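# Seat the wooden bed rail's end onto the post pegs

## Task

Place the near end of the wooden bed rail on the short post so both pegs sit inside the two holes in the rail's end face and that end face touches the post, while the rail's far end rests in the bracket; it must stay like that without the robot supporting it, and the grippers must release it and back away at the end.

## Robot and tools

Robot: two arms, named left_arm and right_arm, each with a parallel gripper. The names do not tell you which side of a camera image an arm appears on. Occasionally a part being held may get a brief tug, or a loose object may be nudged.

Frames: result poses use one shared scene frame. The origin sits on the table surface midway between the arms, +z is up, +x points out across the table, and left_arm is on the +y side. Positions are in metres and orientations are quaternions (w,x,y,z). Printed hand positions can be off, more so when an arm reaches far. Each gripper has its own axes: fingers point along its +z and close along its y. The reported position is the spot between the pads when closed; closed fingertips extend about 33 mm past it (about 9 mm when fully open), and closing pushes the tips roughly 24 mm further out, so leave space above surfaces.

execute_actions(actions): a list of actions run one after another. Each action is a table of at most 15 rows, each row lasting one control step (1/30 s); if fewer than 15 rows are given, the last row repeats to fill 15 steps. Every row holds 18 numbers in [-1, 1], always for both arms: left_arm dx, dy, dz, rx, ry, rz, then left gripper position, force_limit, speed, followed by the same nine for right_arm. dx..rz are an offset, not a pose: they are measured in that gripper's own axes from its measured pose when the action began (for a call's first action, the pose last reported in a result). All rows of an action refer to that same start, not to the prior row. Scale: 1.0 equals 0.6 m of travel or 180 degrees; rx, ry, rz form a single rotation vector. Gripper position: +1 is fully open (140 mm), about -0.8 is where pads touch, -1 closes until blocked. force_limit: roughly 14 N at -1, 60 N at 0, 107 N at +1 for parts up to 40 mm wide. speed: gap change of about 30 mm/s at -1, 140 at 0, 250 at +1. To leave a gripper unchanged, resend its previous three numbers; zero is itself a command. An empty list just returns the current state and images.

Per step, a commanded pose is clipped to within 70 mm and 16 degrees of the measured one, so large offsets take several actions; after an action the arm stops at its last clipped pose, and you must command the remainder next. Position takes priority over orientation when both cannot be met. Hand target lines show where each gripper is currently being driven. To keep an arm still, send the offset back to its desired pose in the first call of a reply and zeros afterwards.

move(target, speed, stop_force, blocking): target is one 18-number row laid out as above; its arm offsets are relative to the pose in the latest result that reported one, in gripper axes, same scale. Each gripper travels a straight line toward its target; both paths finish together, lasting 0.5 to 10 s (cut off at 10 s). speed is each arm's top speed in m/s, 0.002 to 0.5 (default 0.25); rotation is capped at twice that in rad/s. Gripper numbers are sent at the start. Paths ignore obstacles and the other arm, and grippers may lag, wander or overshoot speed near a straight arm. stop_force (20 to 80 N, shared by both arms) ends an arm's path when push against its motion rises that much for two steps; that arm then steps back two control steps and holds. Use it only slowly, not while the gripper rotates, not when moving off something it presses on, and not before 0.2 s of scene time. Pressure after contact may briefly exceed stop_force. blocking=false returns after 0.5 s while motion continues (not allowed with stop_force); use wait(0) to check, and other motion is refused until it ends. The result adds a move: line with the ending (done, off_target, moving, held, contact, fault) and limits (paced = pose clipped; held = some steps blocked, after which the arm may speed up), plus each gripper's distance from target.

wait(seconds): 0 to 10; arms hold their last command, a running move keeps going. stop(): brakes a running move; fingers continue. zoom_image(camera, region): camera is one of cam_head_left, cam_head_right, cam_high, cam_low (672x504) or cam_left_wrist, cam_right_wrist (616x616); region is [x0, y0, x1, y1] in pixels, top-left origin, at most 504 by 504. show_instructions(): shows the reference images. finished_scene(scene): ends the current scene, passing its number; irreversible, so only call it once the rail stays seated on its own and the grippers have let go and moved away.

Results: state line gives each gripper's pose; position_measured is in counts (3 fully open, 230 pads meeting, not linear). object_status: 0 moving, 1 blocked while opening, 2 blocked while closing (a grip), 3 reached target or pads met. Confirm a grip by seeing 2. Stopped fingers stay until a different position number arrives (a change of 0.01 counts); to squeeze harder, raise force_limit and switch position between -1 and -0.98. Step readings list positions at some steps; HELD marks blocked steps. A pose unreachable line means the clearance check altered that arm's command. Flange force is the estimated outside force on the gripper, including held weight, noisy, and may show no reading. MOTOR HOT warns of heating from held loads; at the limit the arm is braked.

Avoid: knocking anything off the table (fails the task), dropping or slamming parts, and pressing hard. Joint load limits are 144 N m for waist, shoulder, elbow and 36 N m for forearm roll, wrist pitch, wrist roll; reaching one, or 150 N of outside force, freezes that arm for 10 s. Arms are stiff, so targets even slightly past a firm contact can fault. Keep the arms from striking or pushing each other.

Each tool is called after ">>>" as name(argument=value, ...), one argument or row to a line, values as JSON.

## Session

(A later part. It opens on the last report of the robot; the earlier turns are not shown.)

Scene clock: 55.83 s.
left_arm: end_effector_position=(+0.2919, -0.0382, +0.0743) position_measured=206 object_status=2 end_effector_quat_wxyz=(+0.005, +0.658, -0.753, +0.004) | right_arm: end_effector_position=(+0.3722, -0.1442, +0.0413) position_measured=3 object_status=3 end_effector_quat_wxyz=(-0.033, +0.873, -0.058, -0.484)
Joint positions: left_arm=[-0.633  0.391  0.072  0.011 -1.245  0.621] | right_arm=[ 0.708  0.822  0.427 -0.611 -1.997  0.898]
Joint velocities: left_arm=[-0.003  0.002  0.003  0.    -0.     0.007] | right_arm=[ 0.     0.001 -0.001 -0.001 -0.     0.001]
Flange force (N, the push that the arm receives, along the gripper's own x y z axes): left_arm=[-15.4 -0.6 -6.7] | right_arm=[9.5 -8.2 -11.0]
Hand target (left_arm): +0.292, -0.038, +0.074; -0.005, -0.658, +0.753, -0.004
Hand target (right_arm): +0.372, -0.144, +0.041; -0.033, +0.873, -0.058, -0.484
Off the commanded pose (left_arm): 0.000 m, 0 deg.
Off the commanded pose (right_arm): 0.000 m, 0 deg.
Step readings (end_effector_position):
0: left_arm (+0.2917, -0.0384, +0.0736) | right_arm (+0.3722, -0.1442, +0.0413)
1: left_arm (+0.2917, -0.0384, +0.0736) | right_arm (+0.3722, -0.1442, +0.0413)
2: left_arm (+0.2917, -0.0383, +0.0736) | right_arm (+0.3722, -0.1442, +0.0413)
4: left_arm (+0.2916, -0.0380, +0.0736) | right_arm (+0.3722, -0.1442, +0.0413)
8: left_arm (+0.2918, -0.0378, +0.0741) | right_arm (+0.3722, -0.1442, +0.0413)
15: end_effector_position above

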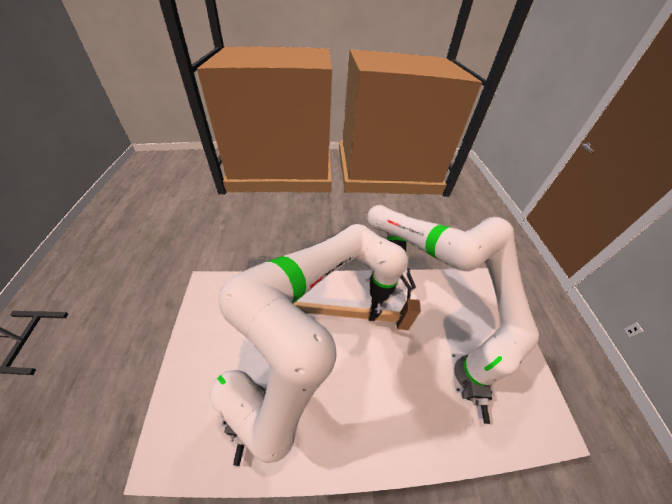

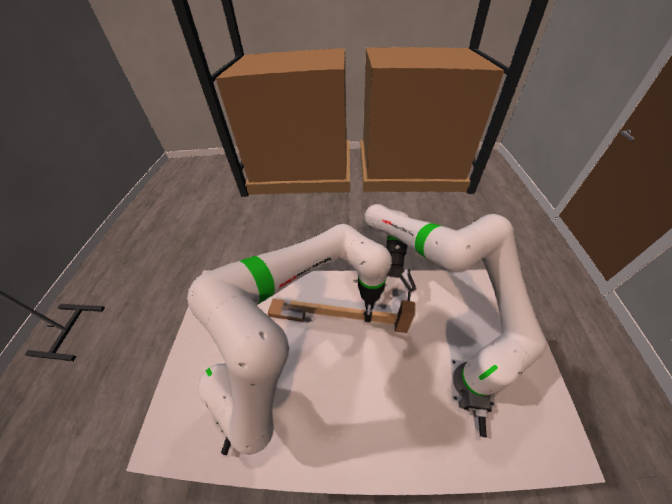

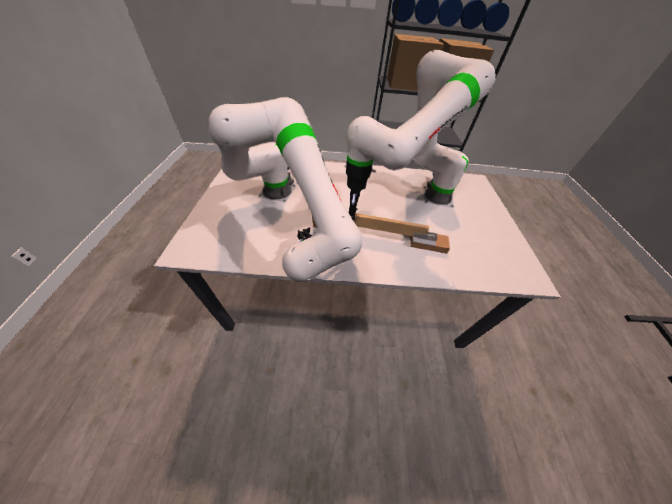

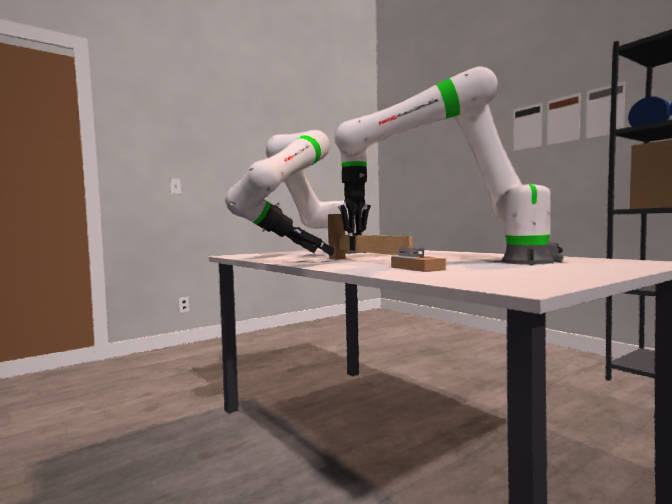

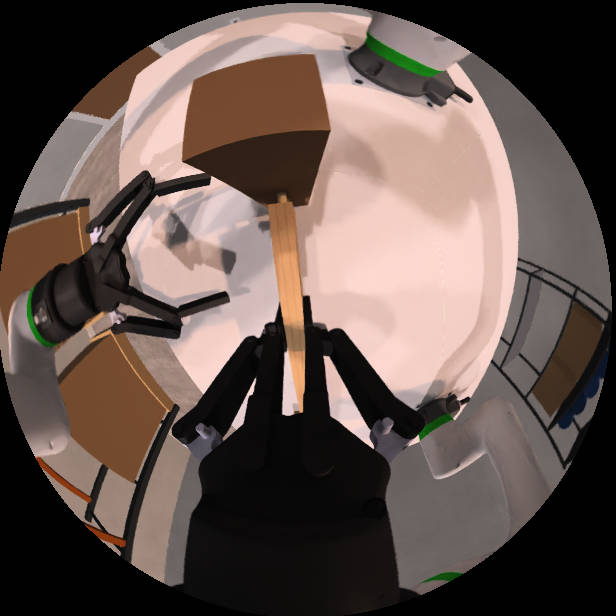

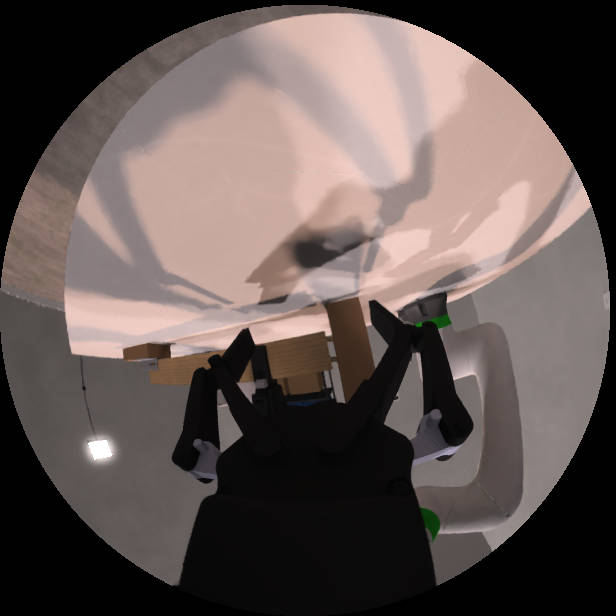

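>>> execute_actions(
  actions=[],
)

>>> zoom_image(
  camera="cam_left_wrist",
  region=[264, 186, 300, 222],
)

>>> zoom_image(
  camera="cam_right_wrist",
  region=[310, 326, 352, 374],
)

Scene clock: 55.97 s.
left_arm: end_effector_position=(+0.2918, -0.0383, +0.0743) position_measured=206 object_status=2 end_effector_quat_wxyz=(+0.005, +0.658, -0.753, +0.004) | right_arm: end_effector_position=(+0.3722, -0.1442, +0.0413) position_measured=3 object_status=3 end_effector_quat_wxyz=(-0.033, +0.873, -0.058, -0.484)
Joint positions: left_arm=[-0.633  0.391  0.072  0.011 -1.245  0.621] | right_arm=[ 0.708  0.822  0.427 -0.611 -1.997  0.898]
Joint velocities: left_arm=[-0.001  0.002  0.    -0.001  0.     0.   ] | right_arm=[-0.     0.001  0.001  0.001  0.     0.001]
Flange force (N, the push that the arm receives, along the gripper's own x y z axes): left_arm=[-23.4 2.0 -9.0] | right_arm=[6.8 -7.0 -10.6]
Hand target (left_arm): +0.292, -0.038, +0.074; -0.005, -0.658, +0.753, -0.004
Hand target (right_arm): +0.372, -0.144, +0.041; -0.033, +0.873, -0.058, -0.484
Off the commanded pose (left_arm): 0.000 m, 0 deg.
Off the commanded pose (right_arm): 0.000 m, 0 deg.

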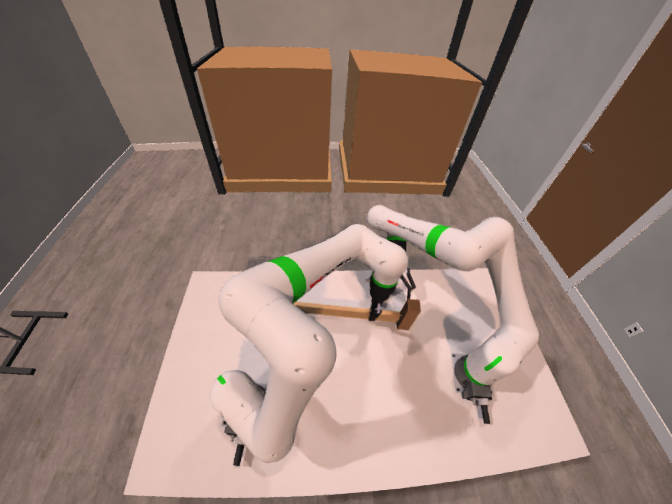

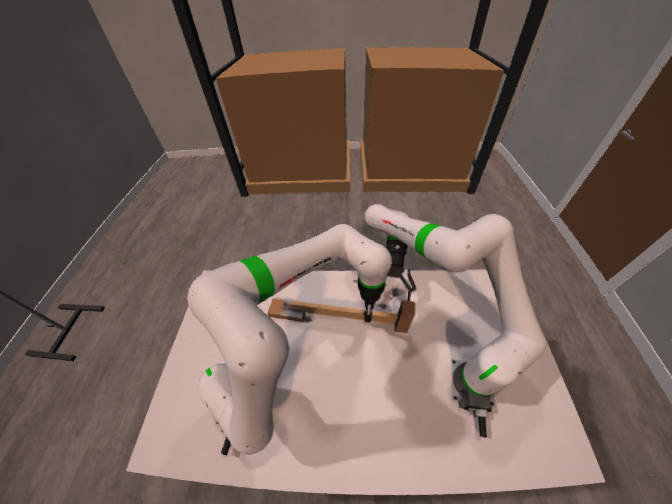

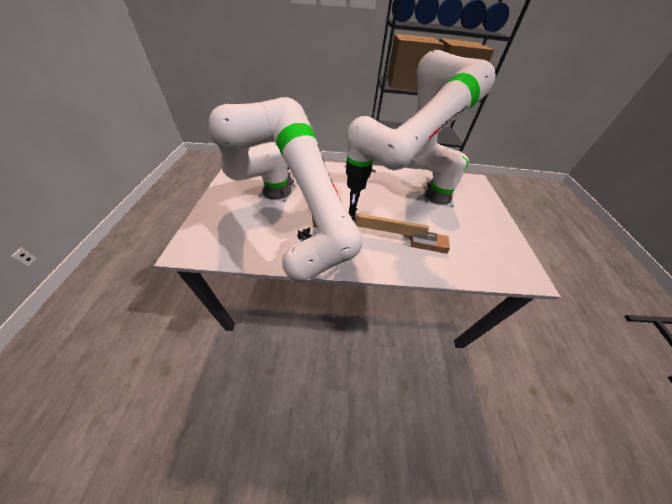

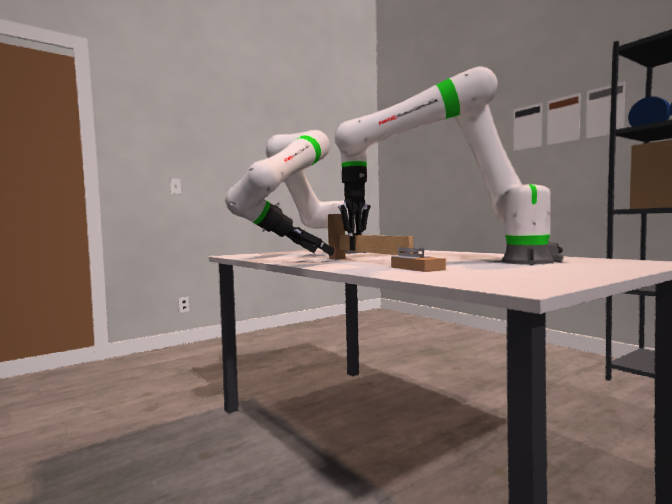

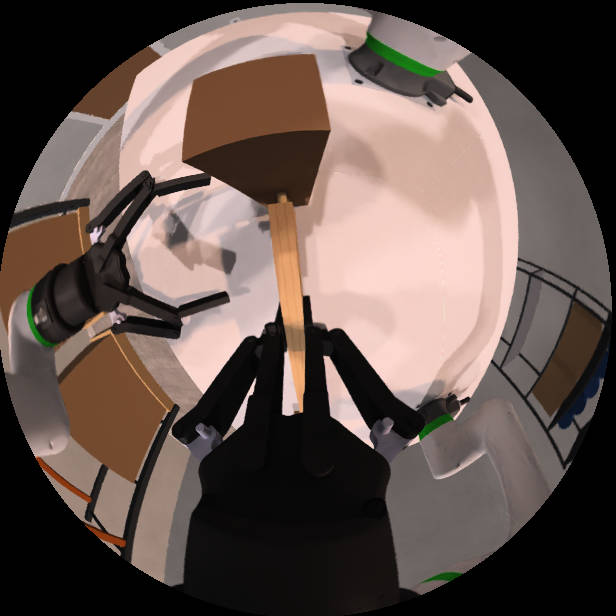

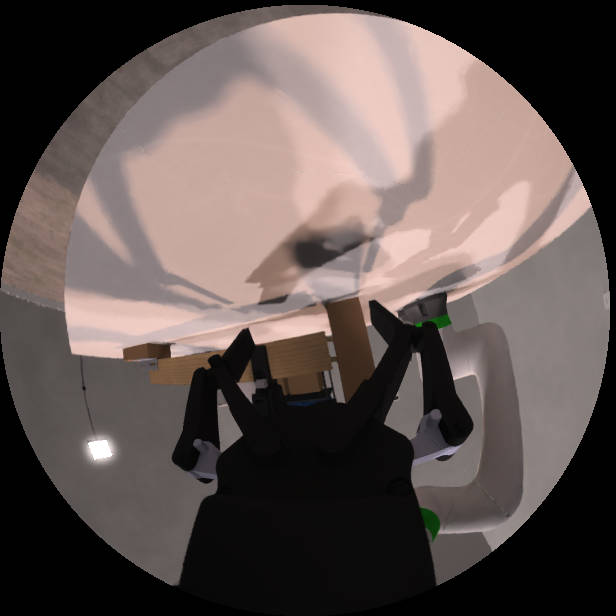

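Region (264, 186, 300, 222) of cam_left_wrist's 616x616 image, scaled by 14.000, with more detail than that image has.

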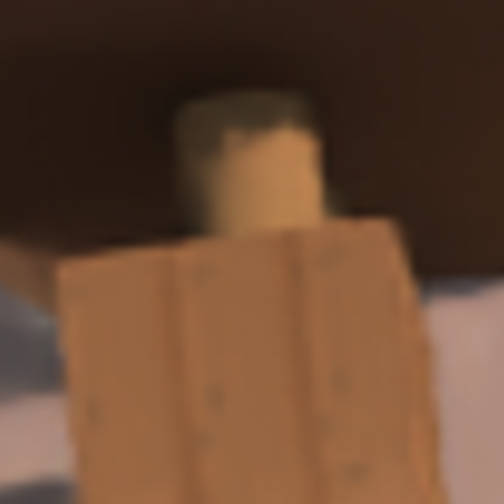

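Region (310, 326, 352, 374) of cam_right_wrist's 616x616 image, scaled by 10.500, with more detail than that image has; it fills the left 441 columns of this view, and the rest is white.

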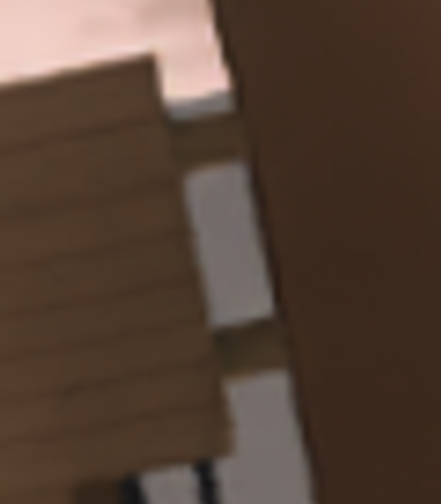

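>>> execute_actions(
  actions=[
    [[-0.0004,0,0,0,0,0,-1,0.2,-0.3,0,0,0,0,0,0,1,0,0],[-0.0008,0,0,0,0,0,-1,0.2,-0.3,0,0,0,0,0,0,1,0,0],[-0.001,-0.00015,0.0002,0,0,0,-1,0.2,-0.3,0,0,0,0,0,0,1,0,0],[-0.001,-0.0003,0.0004,0,0,0,-1,0.2,-0.3,0,0,0,0,0,0,1,0,0],[-0.001,-0.00045,0.0006,0,0,0,-1,0.2,-0.3,0,0,0,0,0,0,1,0,0],[-0.001,-0.00055,0.00075,0,0,0,-1,0.2,-0.3,0,0,0,0,0,0,1,0,0],[-0.001,-0.00055,0.00075,0,0,0,-1,0.2,-0.3,0,0,0,0,0,0,1,0,0],[-0.0009,-0.00055,0.00075,0,0,0,-1,0.2,-0.3,0,0,0,0,0,0,1,0,0],[-0.0007,-0.00055,0.00075,0,0,0,-1,0.2,-0.3,0,0,0,0,0,0,1,0,0],[-0.0005,-0.00055,0.00075,0,0,0,-1,0.2,-0.3,0,0,0,0,0,0,1,0,0],[-0.0003,-0.00055,0.00075,0,0,0,-1,0.2,-0.3,0,0,0,0,0,0,1,0,0],[-0.0001,-0.00055,0.00075,0,0,0,-1,0.2,-0.3,0,0,0,0,0,0,1,0,0]],
  ],
)

>>> wait(
  seconds=0.2,
)

Scene clock: 57.93 s.
left_arm: end_effector_position=(+0.2923, -0.0382, +0.0738) position_measured=206 object_status=2 end_effector_quat_wxyz=(+0.005, +0.658, -0.753, +0.004) | right_arm: end_effector_position=(+0.3722, -0.1442, +0.0413) position_measured=3 object_status=3 end_effector_quat_wxyz=(-0.033, +0.873, -0.058, -0.484)
Joint positions: left_arm=[-0.633  0.392  0.072  0.011 -1.244  0.62 ] | right_arm=[ 0.708  0.822  0.427 -0.611 -1.997  0.898]
Joint velocities: left_arm=[-0.002  0.001  0.002 -0.002 -0.003  0.008] | right_arm=[-0.     0.001 -0.001 -0.001  0.001 -0.001]
Flange force (N, the push that the arm receives, along the gripper's own x y z axes): left_arm=[-17.6 3.6 -4.3] | right_arm=[4.7 -7.0 -7.8]
Hand target (left_arm): +0.292, -0.038, +0.074; -0.005, -0.658, +0.753, -0.004
Hand target (right_arm): +0.372, -0.144, +0.041; -0.033, +0.873, -0.058, -0.484
Off the commanded pose (left_arm): 0.000 m, 0 deg.
Off the commanded pose (right_arm): 0.000 m, 0 deg.
Step readings (end_effector_position):
0: left_arm (+0.2918, -0.0384, +0.0743) | right_arm (+0.3722, -0.1442, +0.0413)
1: left_arm (+0.2918, -0.0384, +0.0743) | right_arm (+0.3722, -0.1442, +0.0413)
2: left_arm (+0.2918, -0.0383, +0.0742) | right_arm (+0.3722, -0.1442, +0.0413)
4: left_arm (+0.2918, -0.0381, +0.0742) | right_arm (+0.3722, -0.1442, +0.0413)
8: left_arm (+0.2921, -0.0379, +0.0739) | right_arm (+0.3722, -0.1442, +0.0413)
15: end_effector_position above

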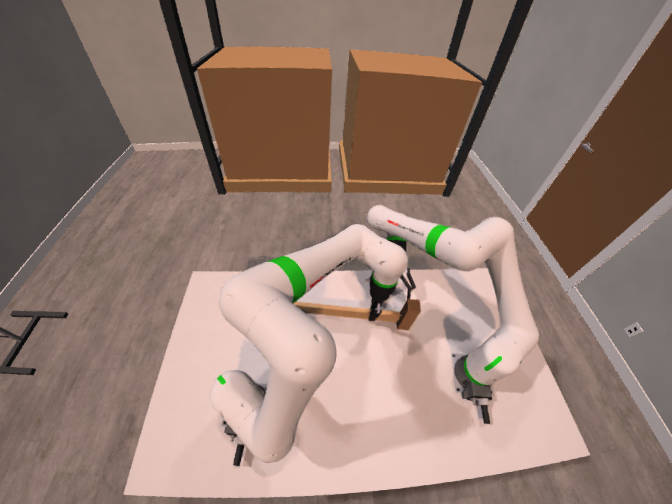

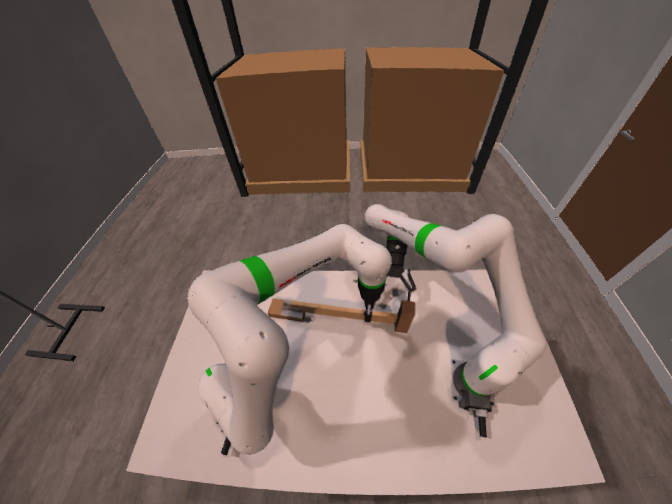

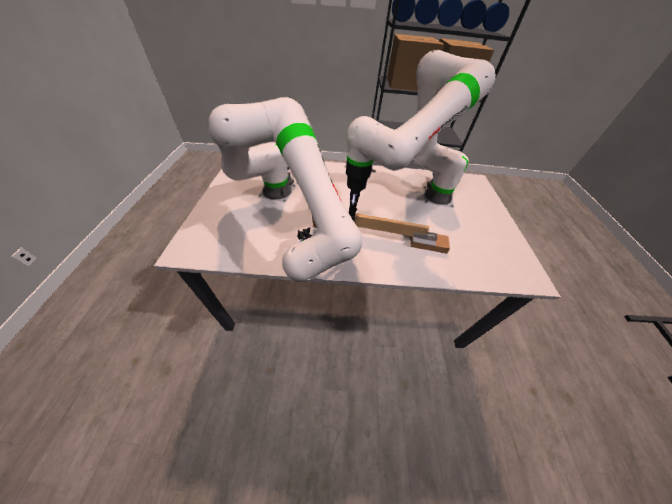

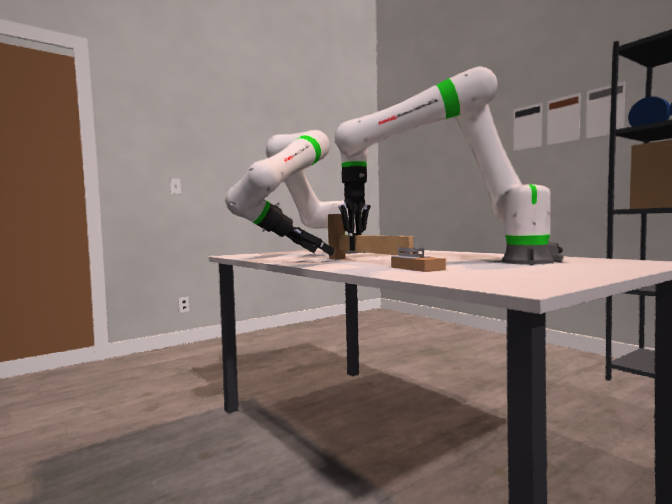

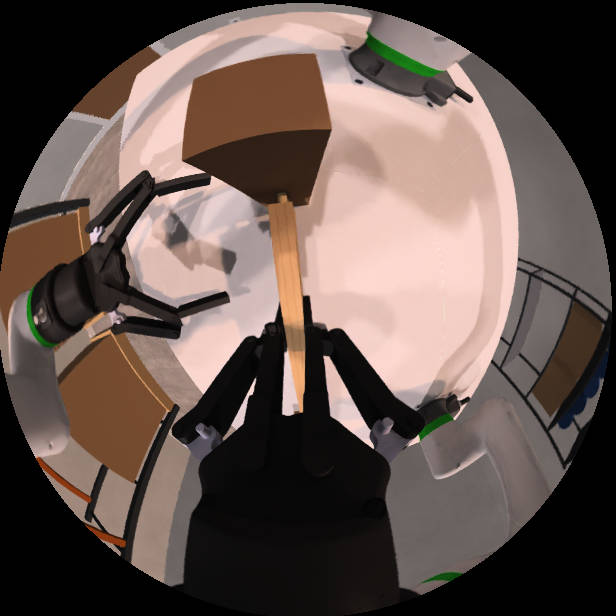

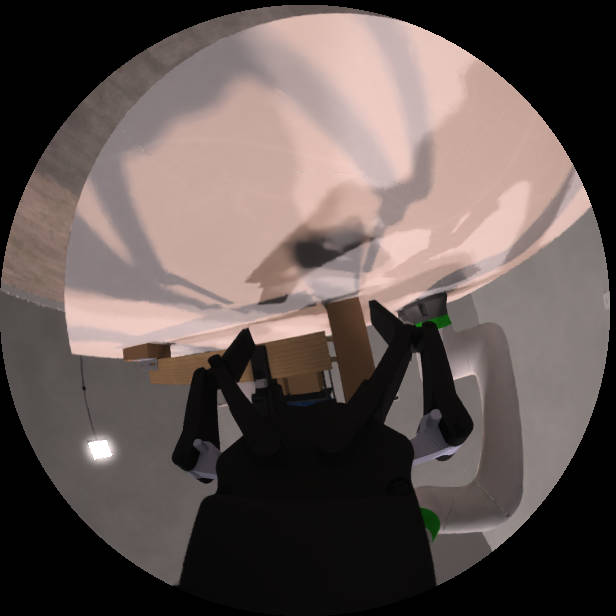

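Scene clock: 58.13 s.
left_arm: end_effector_position=(+0.2922, -0.0383, +0.0738) position_measured=206 object_status=2 end_effector_quat_wxyz=(+0.005, +0.658, -0.753, +0.004) | right_arm: end_effector_position=(+0.3722, -0.1442, +0.0413) position_measured=3 object_status=3 end_effector_quat_wxyz=(-0.033, +0.873, -0.058, -0.484)
Joint positions: left_arm=[-0.633  0.392  0.072  0.011 -1.244  0.621] | right_arm=[ 0.708  0.822  0.427 -0.611 -1.997  0.898]
Joint velocities: left_arm=[-0.     0.     0.     0.001  0.     0.   ] | right_arm=[ 0.     0.    -0.003 -0.001  0.     0.   ]
Flange force (N, the push that the arm receives, along the gripper's own x y z axes): left_arm=[-24.7 6.8 -4.3] | right_arm=[8.5 -5.6 -7.4]
Hand target (left_arm): +0.292, -0.038, +0.074; -0.005, -0.658, +0.753, -0.004
Hand target (right_arm): +0.372, -0.144, +0.041; -0.033, +0.873, -0.058, -0.484
Off the commanded pose (left_arm): 0.000 m, 0 deg.
Off the commanded pose (right_arm): 0.000 m, 0 deg.
wait: 0.20 s; at rest by 0.17 s

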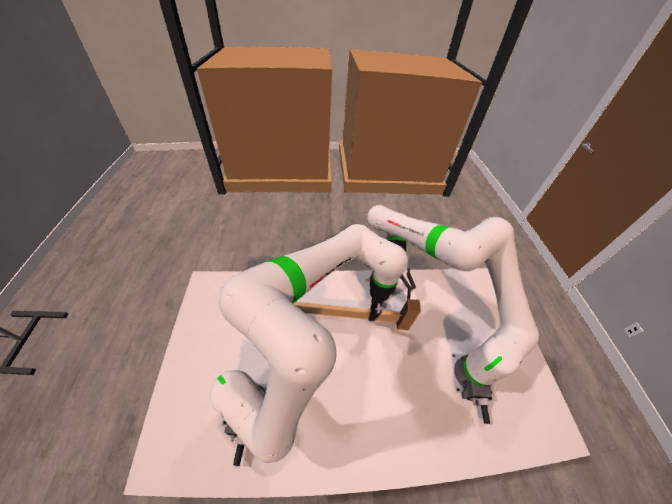

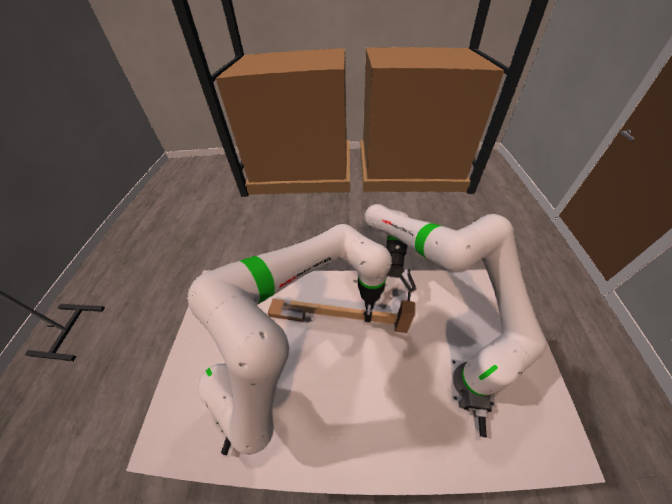

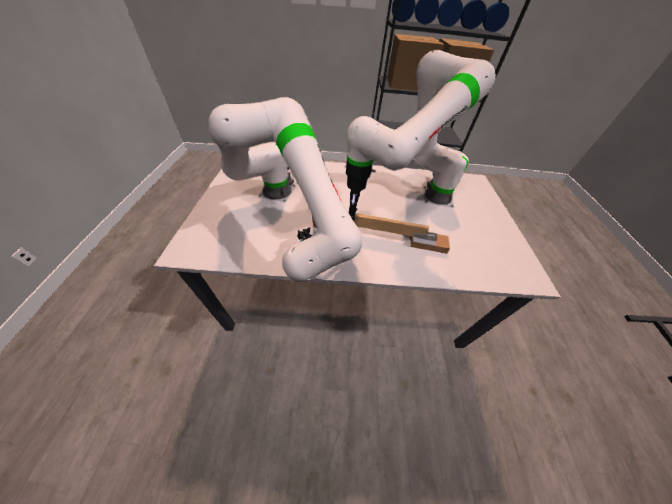

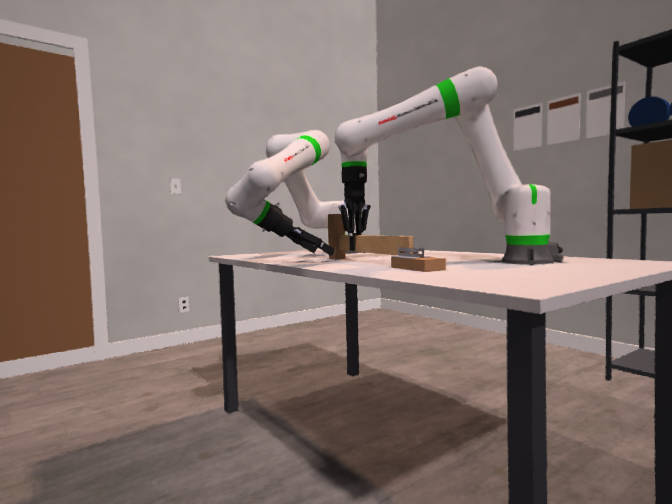

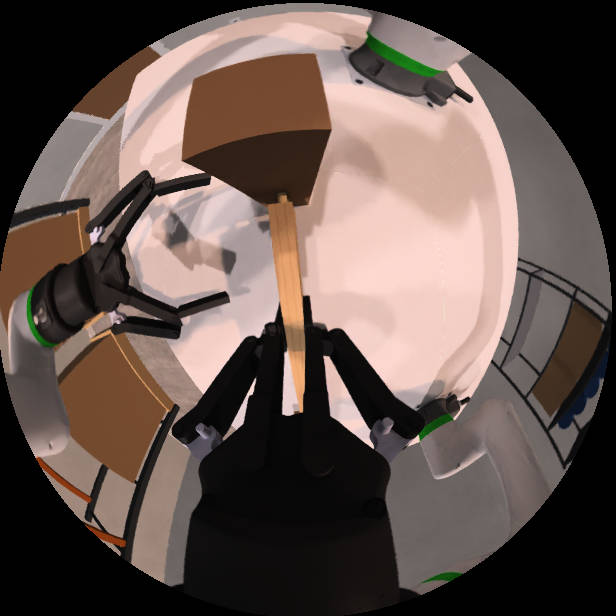

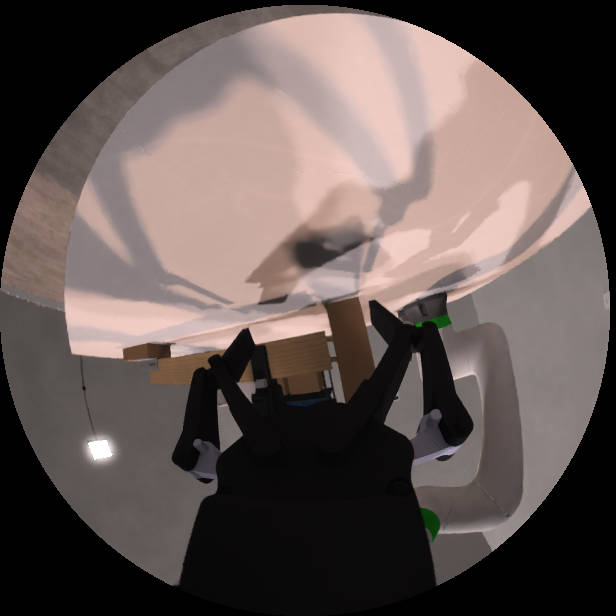

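>>> zoom_image(
  camera="cam_left_wrist",
  region=[264, 186, 300, 222],
)

Region (264, 186, 300, 222) of cam_left_wrist's 616x616 image, scaled by 14.000, with more detail than that image has.

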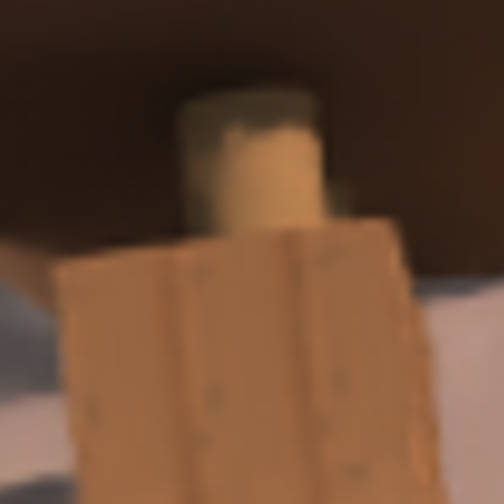

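>>> execute_actions(
  actions=[
    [[-0.0002,0,0,0,0,0,-1,0.2,-0.3,0,0,0,0,0,0,1,0,0],[-0.00025,0.0001,0,0,0,0,-1,0.2,-0.3,0,0,0,0,0,0,1,0,0],[-0.00025,0.0002,0,0,0,0,-1,0.2,-0.3,0,0,0,0,0,0,1,0,0],[-0.00025,0.0003,0,0,0,0,-1,0.2,-0.3,0,0,0,0,0,0,1,0,0],[-0.00025,0.0004,0,0,0,0,-1,0.2,-0.3,0,0,0,0,0,0,1,0,0],[-0.0002,0.0005,0,0,0,0,-1,0.2,-0.3,0,0,0,0,0,0,1,0,0],[-0.0002,0.0006,0,0,0,0,-1,0.2,-0.3,0,0,0,0,0,0,1,0,0],[-0.0002,0.0007,0,0,0,0,-1,0.2,-0.3,0,0,0,0,0,0,1,0,0],[-0.00015,0.0008,0,0,0,0,-1,0.2,-0.3,0,0,0,0,0,0,1,0,0],[-0.00015,0.0009,0,0,0,0,-1,0.2,-0.3,0,0,0,0,0,0,1,0,0],[-0.00015,0.001,0,0,0,0,-1,0.2,-0.3,0,0,0,0,0,0,1,0,0],[-0.0001,0.0011,0,0,0,0,-1,0.2,-0.3,0,0,0,0,0,0,1,0,0],[-0.0001,0.0012,0,0,0,0,-1,0.2,-0.3,0,0,0,0,0,0,1,0,0],[-0.0001,0.0013,0,0,0,0,-1,0.2,-0.3,0,0,0,0,0,0,1,0,0],[-0.0001,0.0014,0,0,0,0,-1,0.2,-0.3,0,0,0,0,0,0,1,0,0]],
  ],
)

>>> wait(
  seconds=0.25,
)

>>> zoom_image(
  camera="cam_left_wrist",
  region=[264, 186, 300, 222],
)

Scene clock: 59.13 s.
left_arm: end_effector_position=(+0.2915, -0.0381, +0.0738) position_measured=206 object_status=2 end_effector_quat_wxyz=(+0.005, +0.658, -0.753, +0.004) | right_arm: end_effector_position=(+0.3722, -0.1442, +0.0413) position_measured=3 object_status=3 end_effector_quat_wxyz=(-0.033, +0.873, -0.058, -0.484)
Joint positions: left_arm=[-0.634  0.39   0.071  0.011 -1.244  0.622] | right_arm=[ 0.708  0.822  0.427 -0.611 -1.997  0.898]
Joint velocities: left_arm=[-0.003 -0.002 -0.004 -0.     0.     0.002] | right_arm=[ 0.     0.001 -0.001 -0.     0.    -0.   ]
Flange force (N, the push that the arm receives, along the gripper's own x y z axes): left_arm=[-15.6 -4.8 3.2] | right_arm=[5.4 -6.2 -5.8]
Hand target (left_arm): +0.291, -0.038, +0.074; -0.005, -0.658, +0.753, -0.004
Hand target (right_arm): +0.372, -0.144, +0.041; -0.033, +0.873, -0.058, -0.484
Off the commanded pose (left_arm): 0.000 m, 0 deg.
Off the commanded pose (right_arm): 0.000 m, 0 deg.
Step readings (end_effector_position):
0: left_arm (+0.2921, -0.0383, +0.0738) | right_arm (+0.3722, -0.1442, +0.0413)
1: left_arm (+0.2921, -0.0383, +0.0738) | right_arm (+0.3722, -0.1442, +0.0413)
2: left_arm (+0.2921, -0.0383, +0.0738) | right_arm (+0.3722, -0.1442, +0.0413)
4: left_arm (+0.2921, -0.0382, +0.0738) | right_arm (+0.3722, -0.1442, +0.0413)
8: left_arm (+0.2919, -0.0381, +0.0738) | right_arm (+0.3722, -0.1442, +0.0413)
15: end_effector_position above

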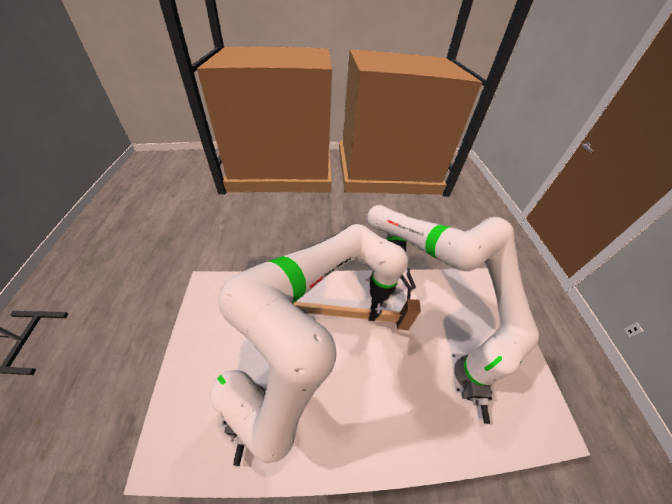

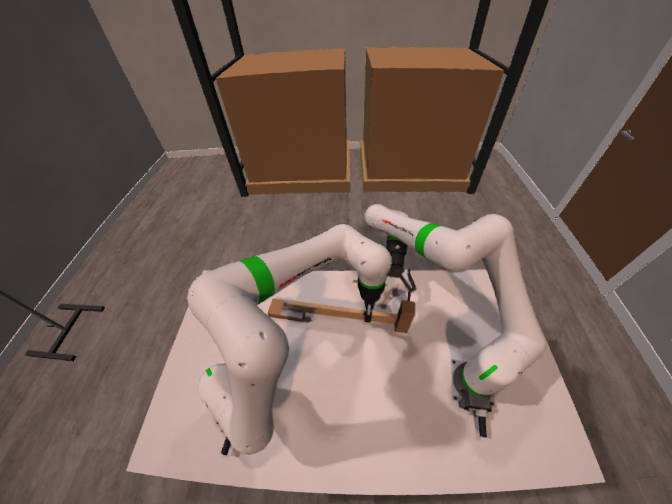

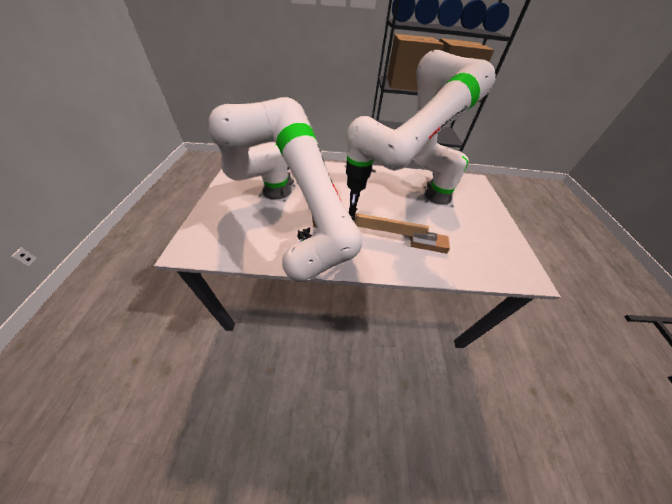

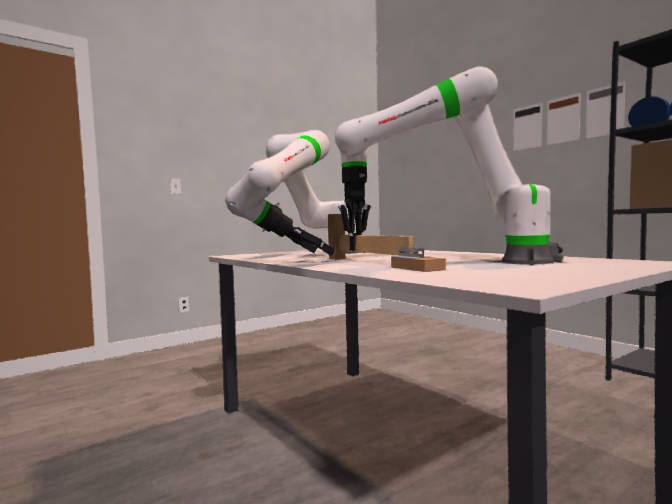

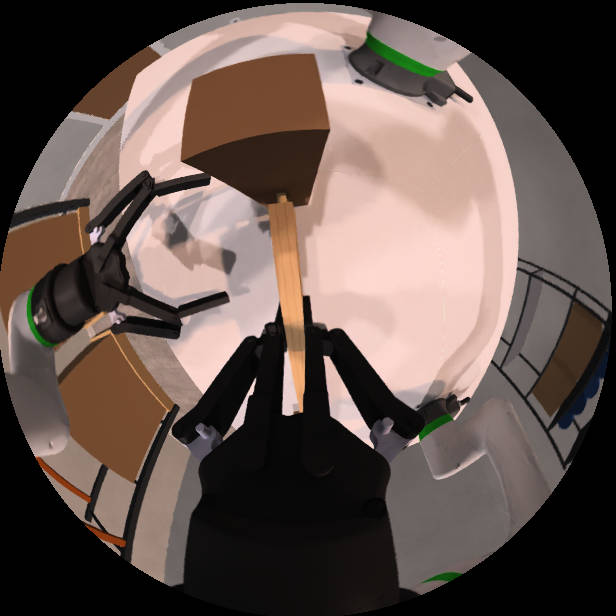

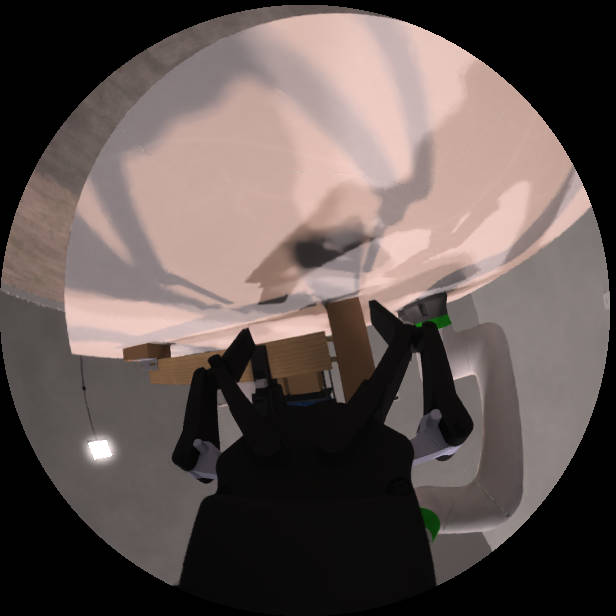

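Scene clock: 59.40 s.
left_arm: end_effector_position=(+0.2913, -0.0381, +0.0738) position_measured=206 object_status=2 end_effector_quat_wxyz=(+0.005, +0.658, -0.753, +0.004) | right_arm: end_effector_position=(+0.3722, -0.1442, +0.0413) position_measured=3 object_status=3 end_effector_quat_wxyz=(-0.033, +0.873, -0.058, -0.484)
Joint positions: left_arm=[-0.634  0.39   0.07   0.011 -1.244  0.622] | right_arm=[ 0.708  0.822  0.427 -0.611 -1.997  0.898]
Joint velocities: left_arm=[0.    0.    0.    0.003 0.001 0.   ] | right_arm=[-0.    -0.001  0.     0.    -0.     0.   ]
Flange force (N, the push that the arm receives, along the gripper's own x y z axes): left_arm=[-17.5 -6.9 2.2] | right_arm=[6.7 -5.7 -9.4]
Hand target (left_arm): +0.291, -0.038, +0.074; -0.005, -0.658, +0.753, -0.004
Hand target (right_arm): +0.372, -0.144, +0.041; -0.033, +0.873, -0.058, -0.484
Off the commanded pose (left_arm): 0.000 m, 0 deg.
Off the commanded pose (right_arm): 0.000 m, 0 deg.
wait: 0.27 s; at rest by 0.17 s

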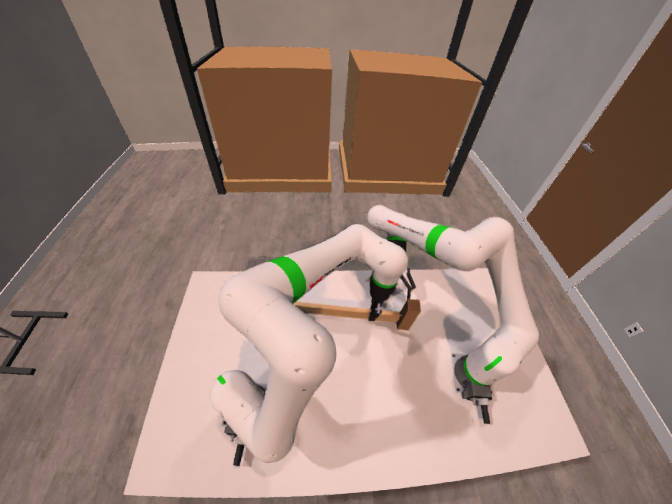

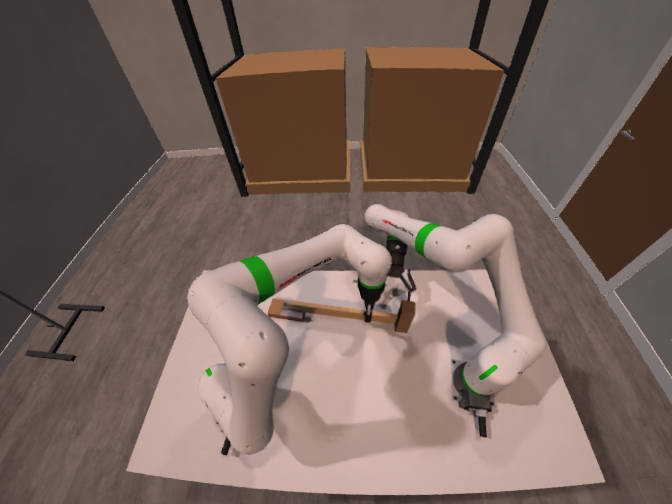

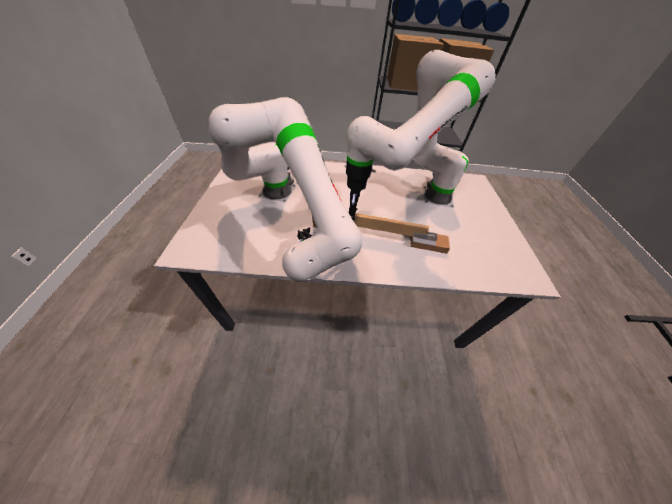

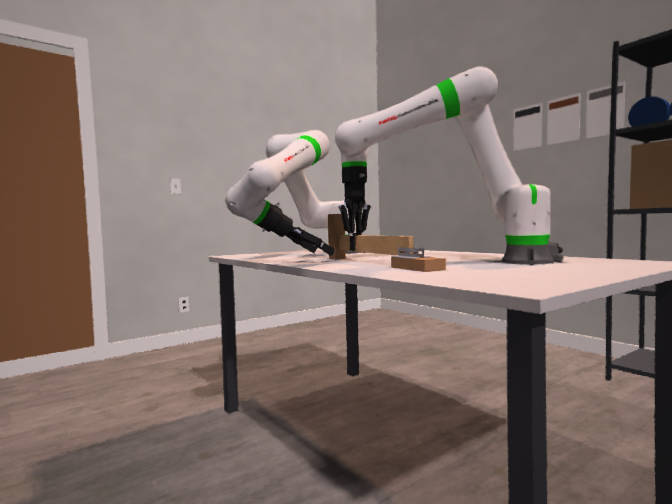

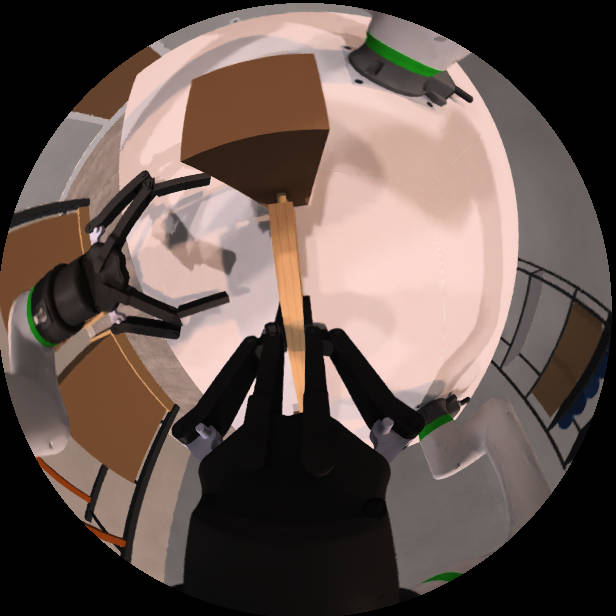

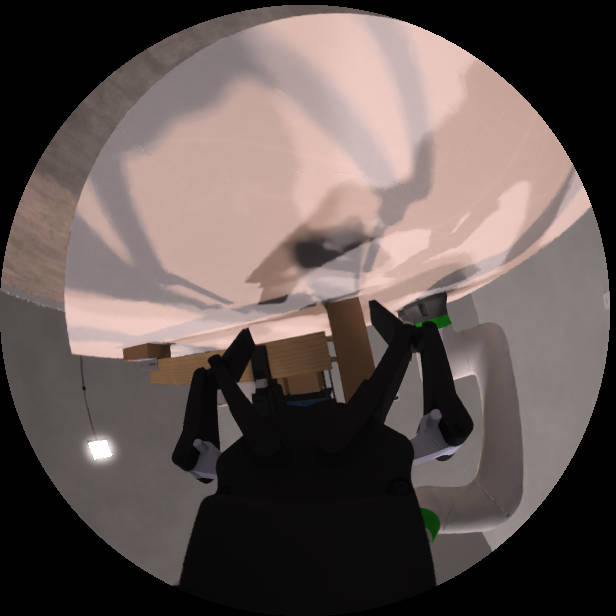

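Region (264, 186, 300, 222) of cam_left_wrist's 616x616 image, scaled by 14.000, with more detail than that image has.

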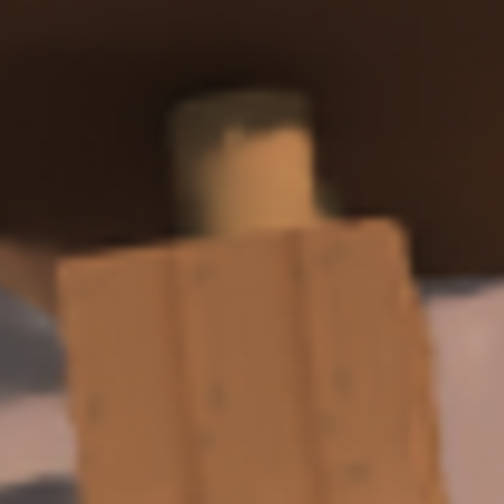

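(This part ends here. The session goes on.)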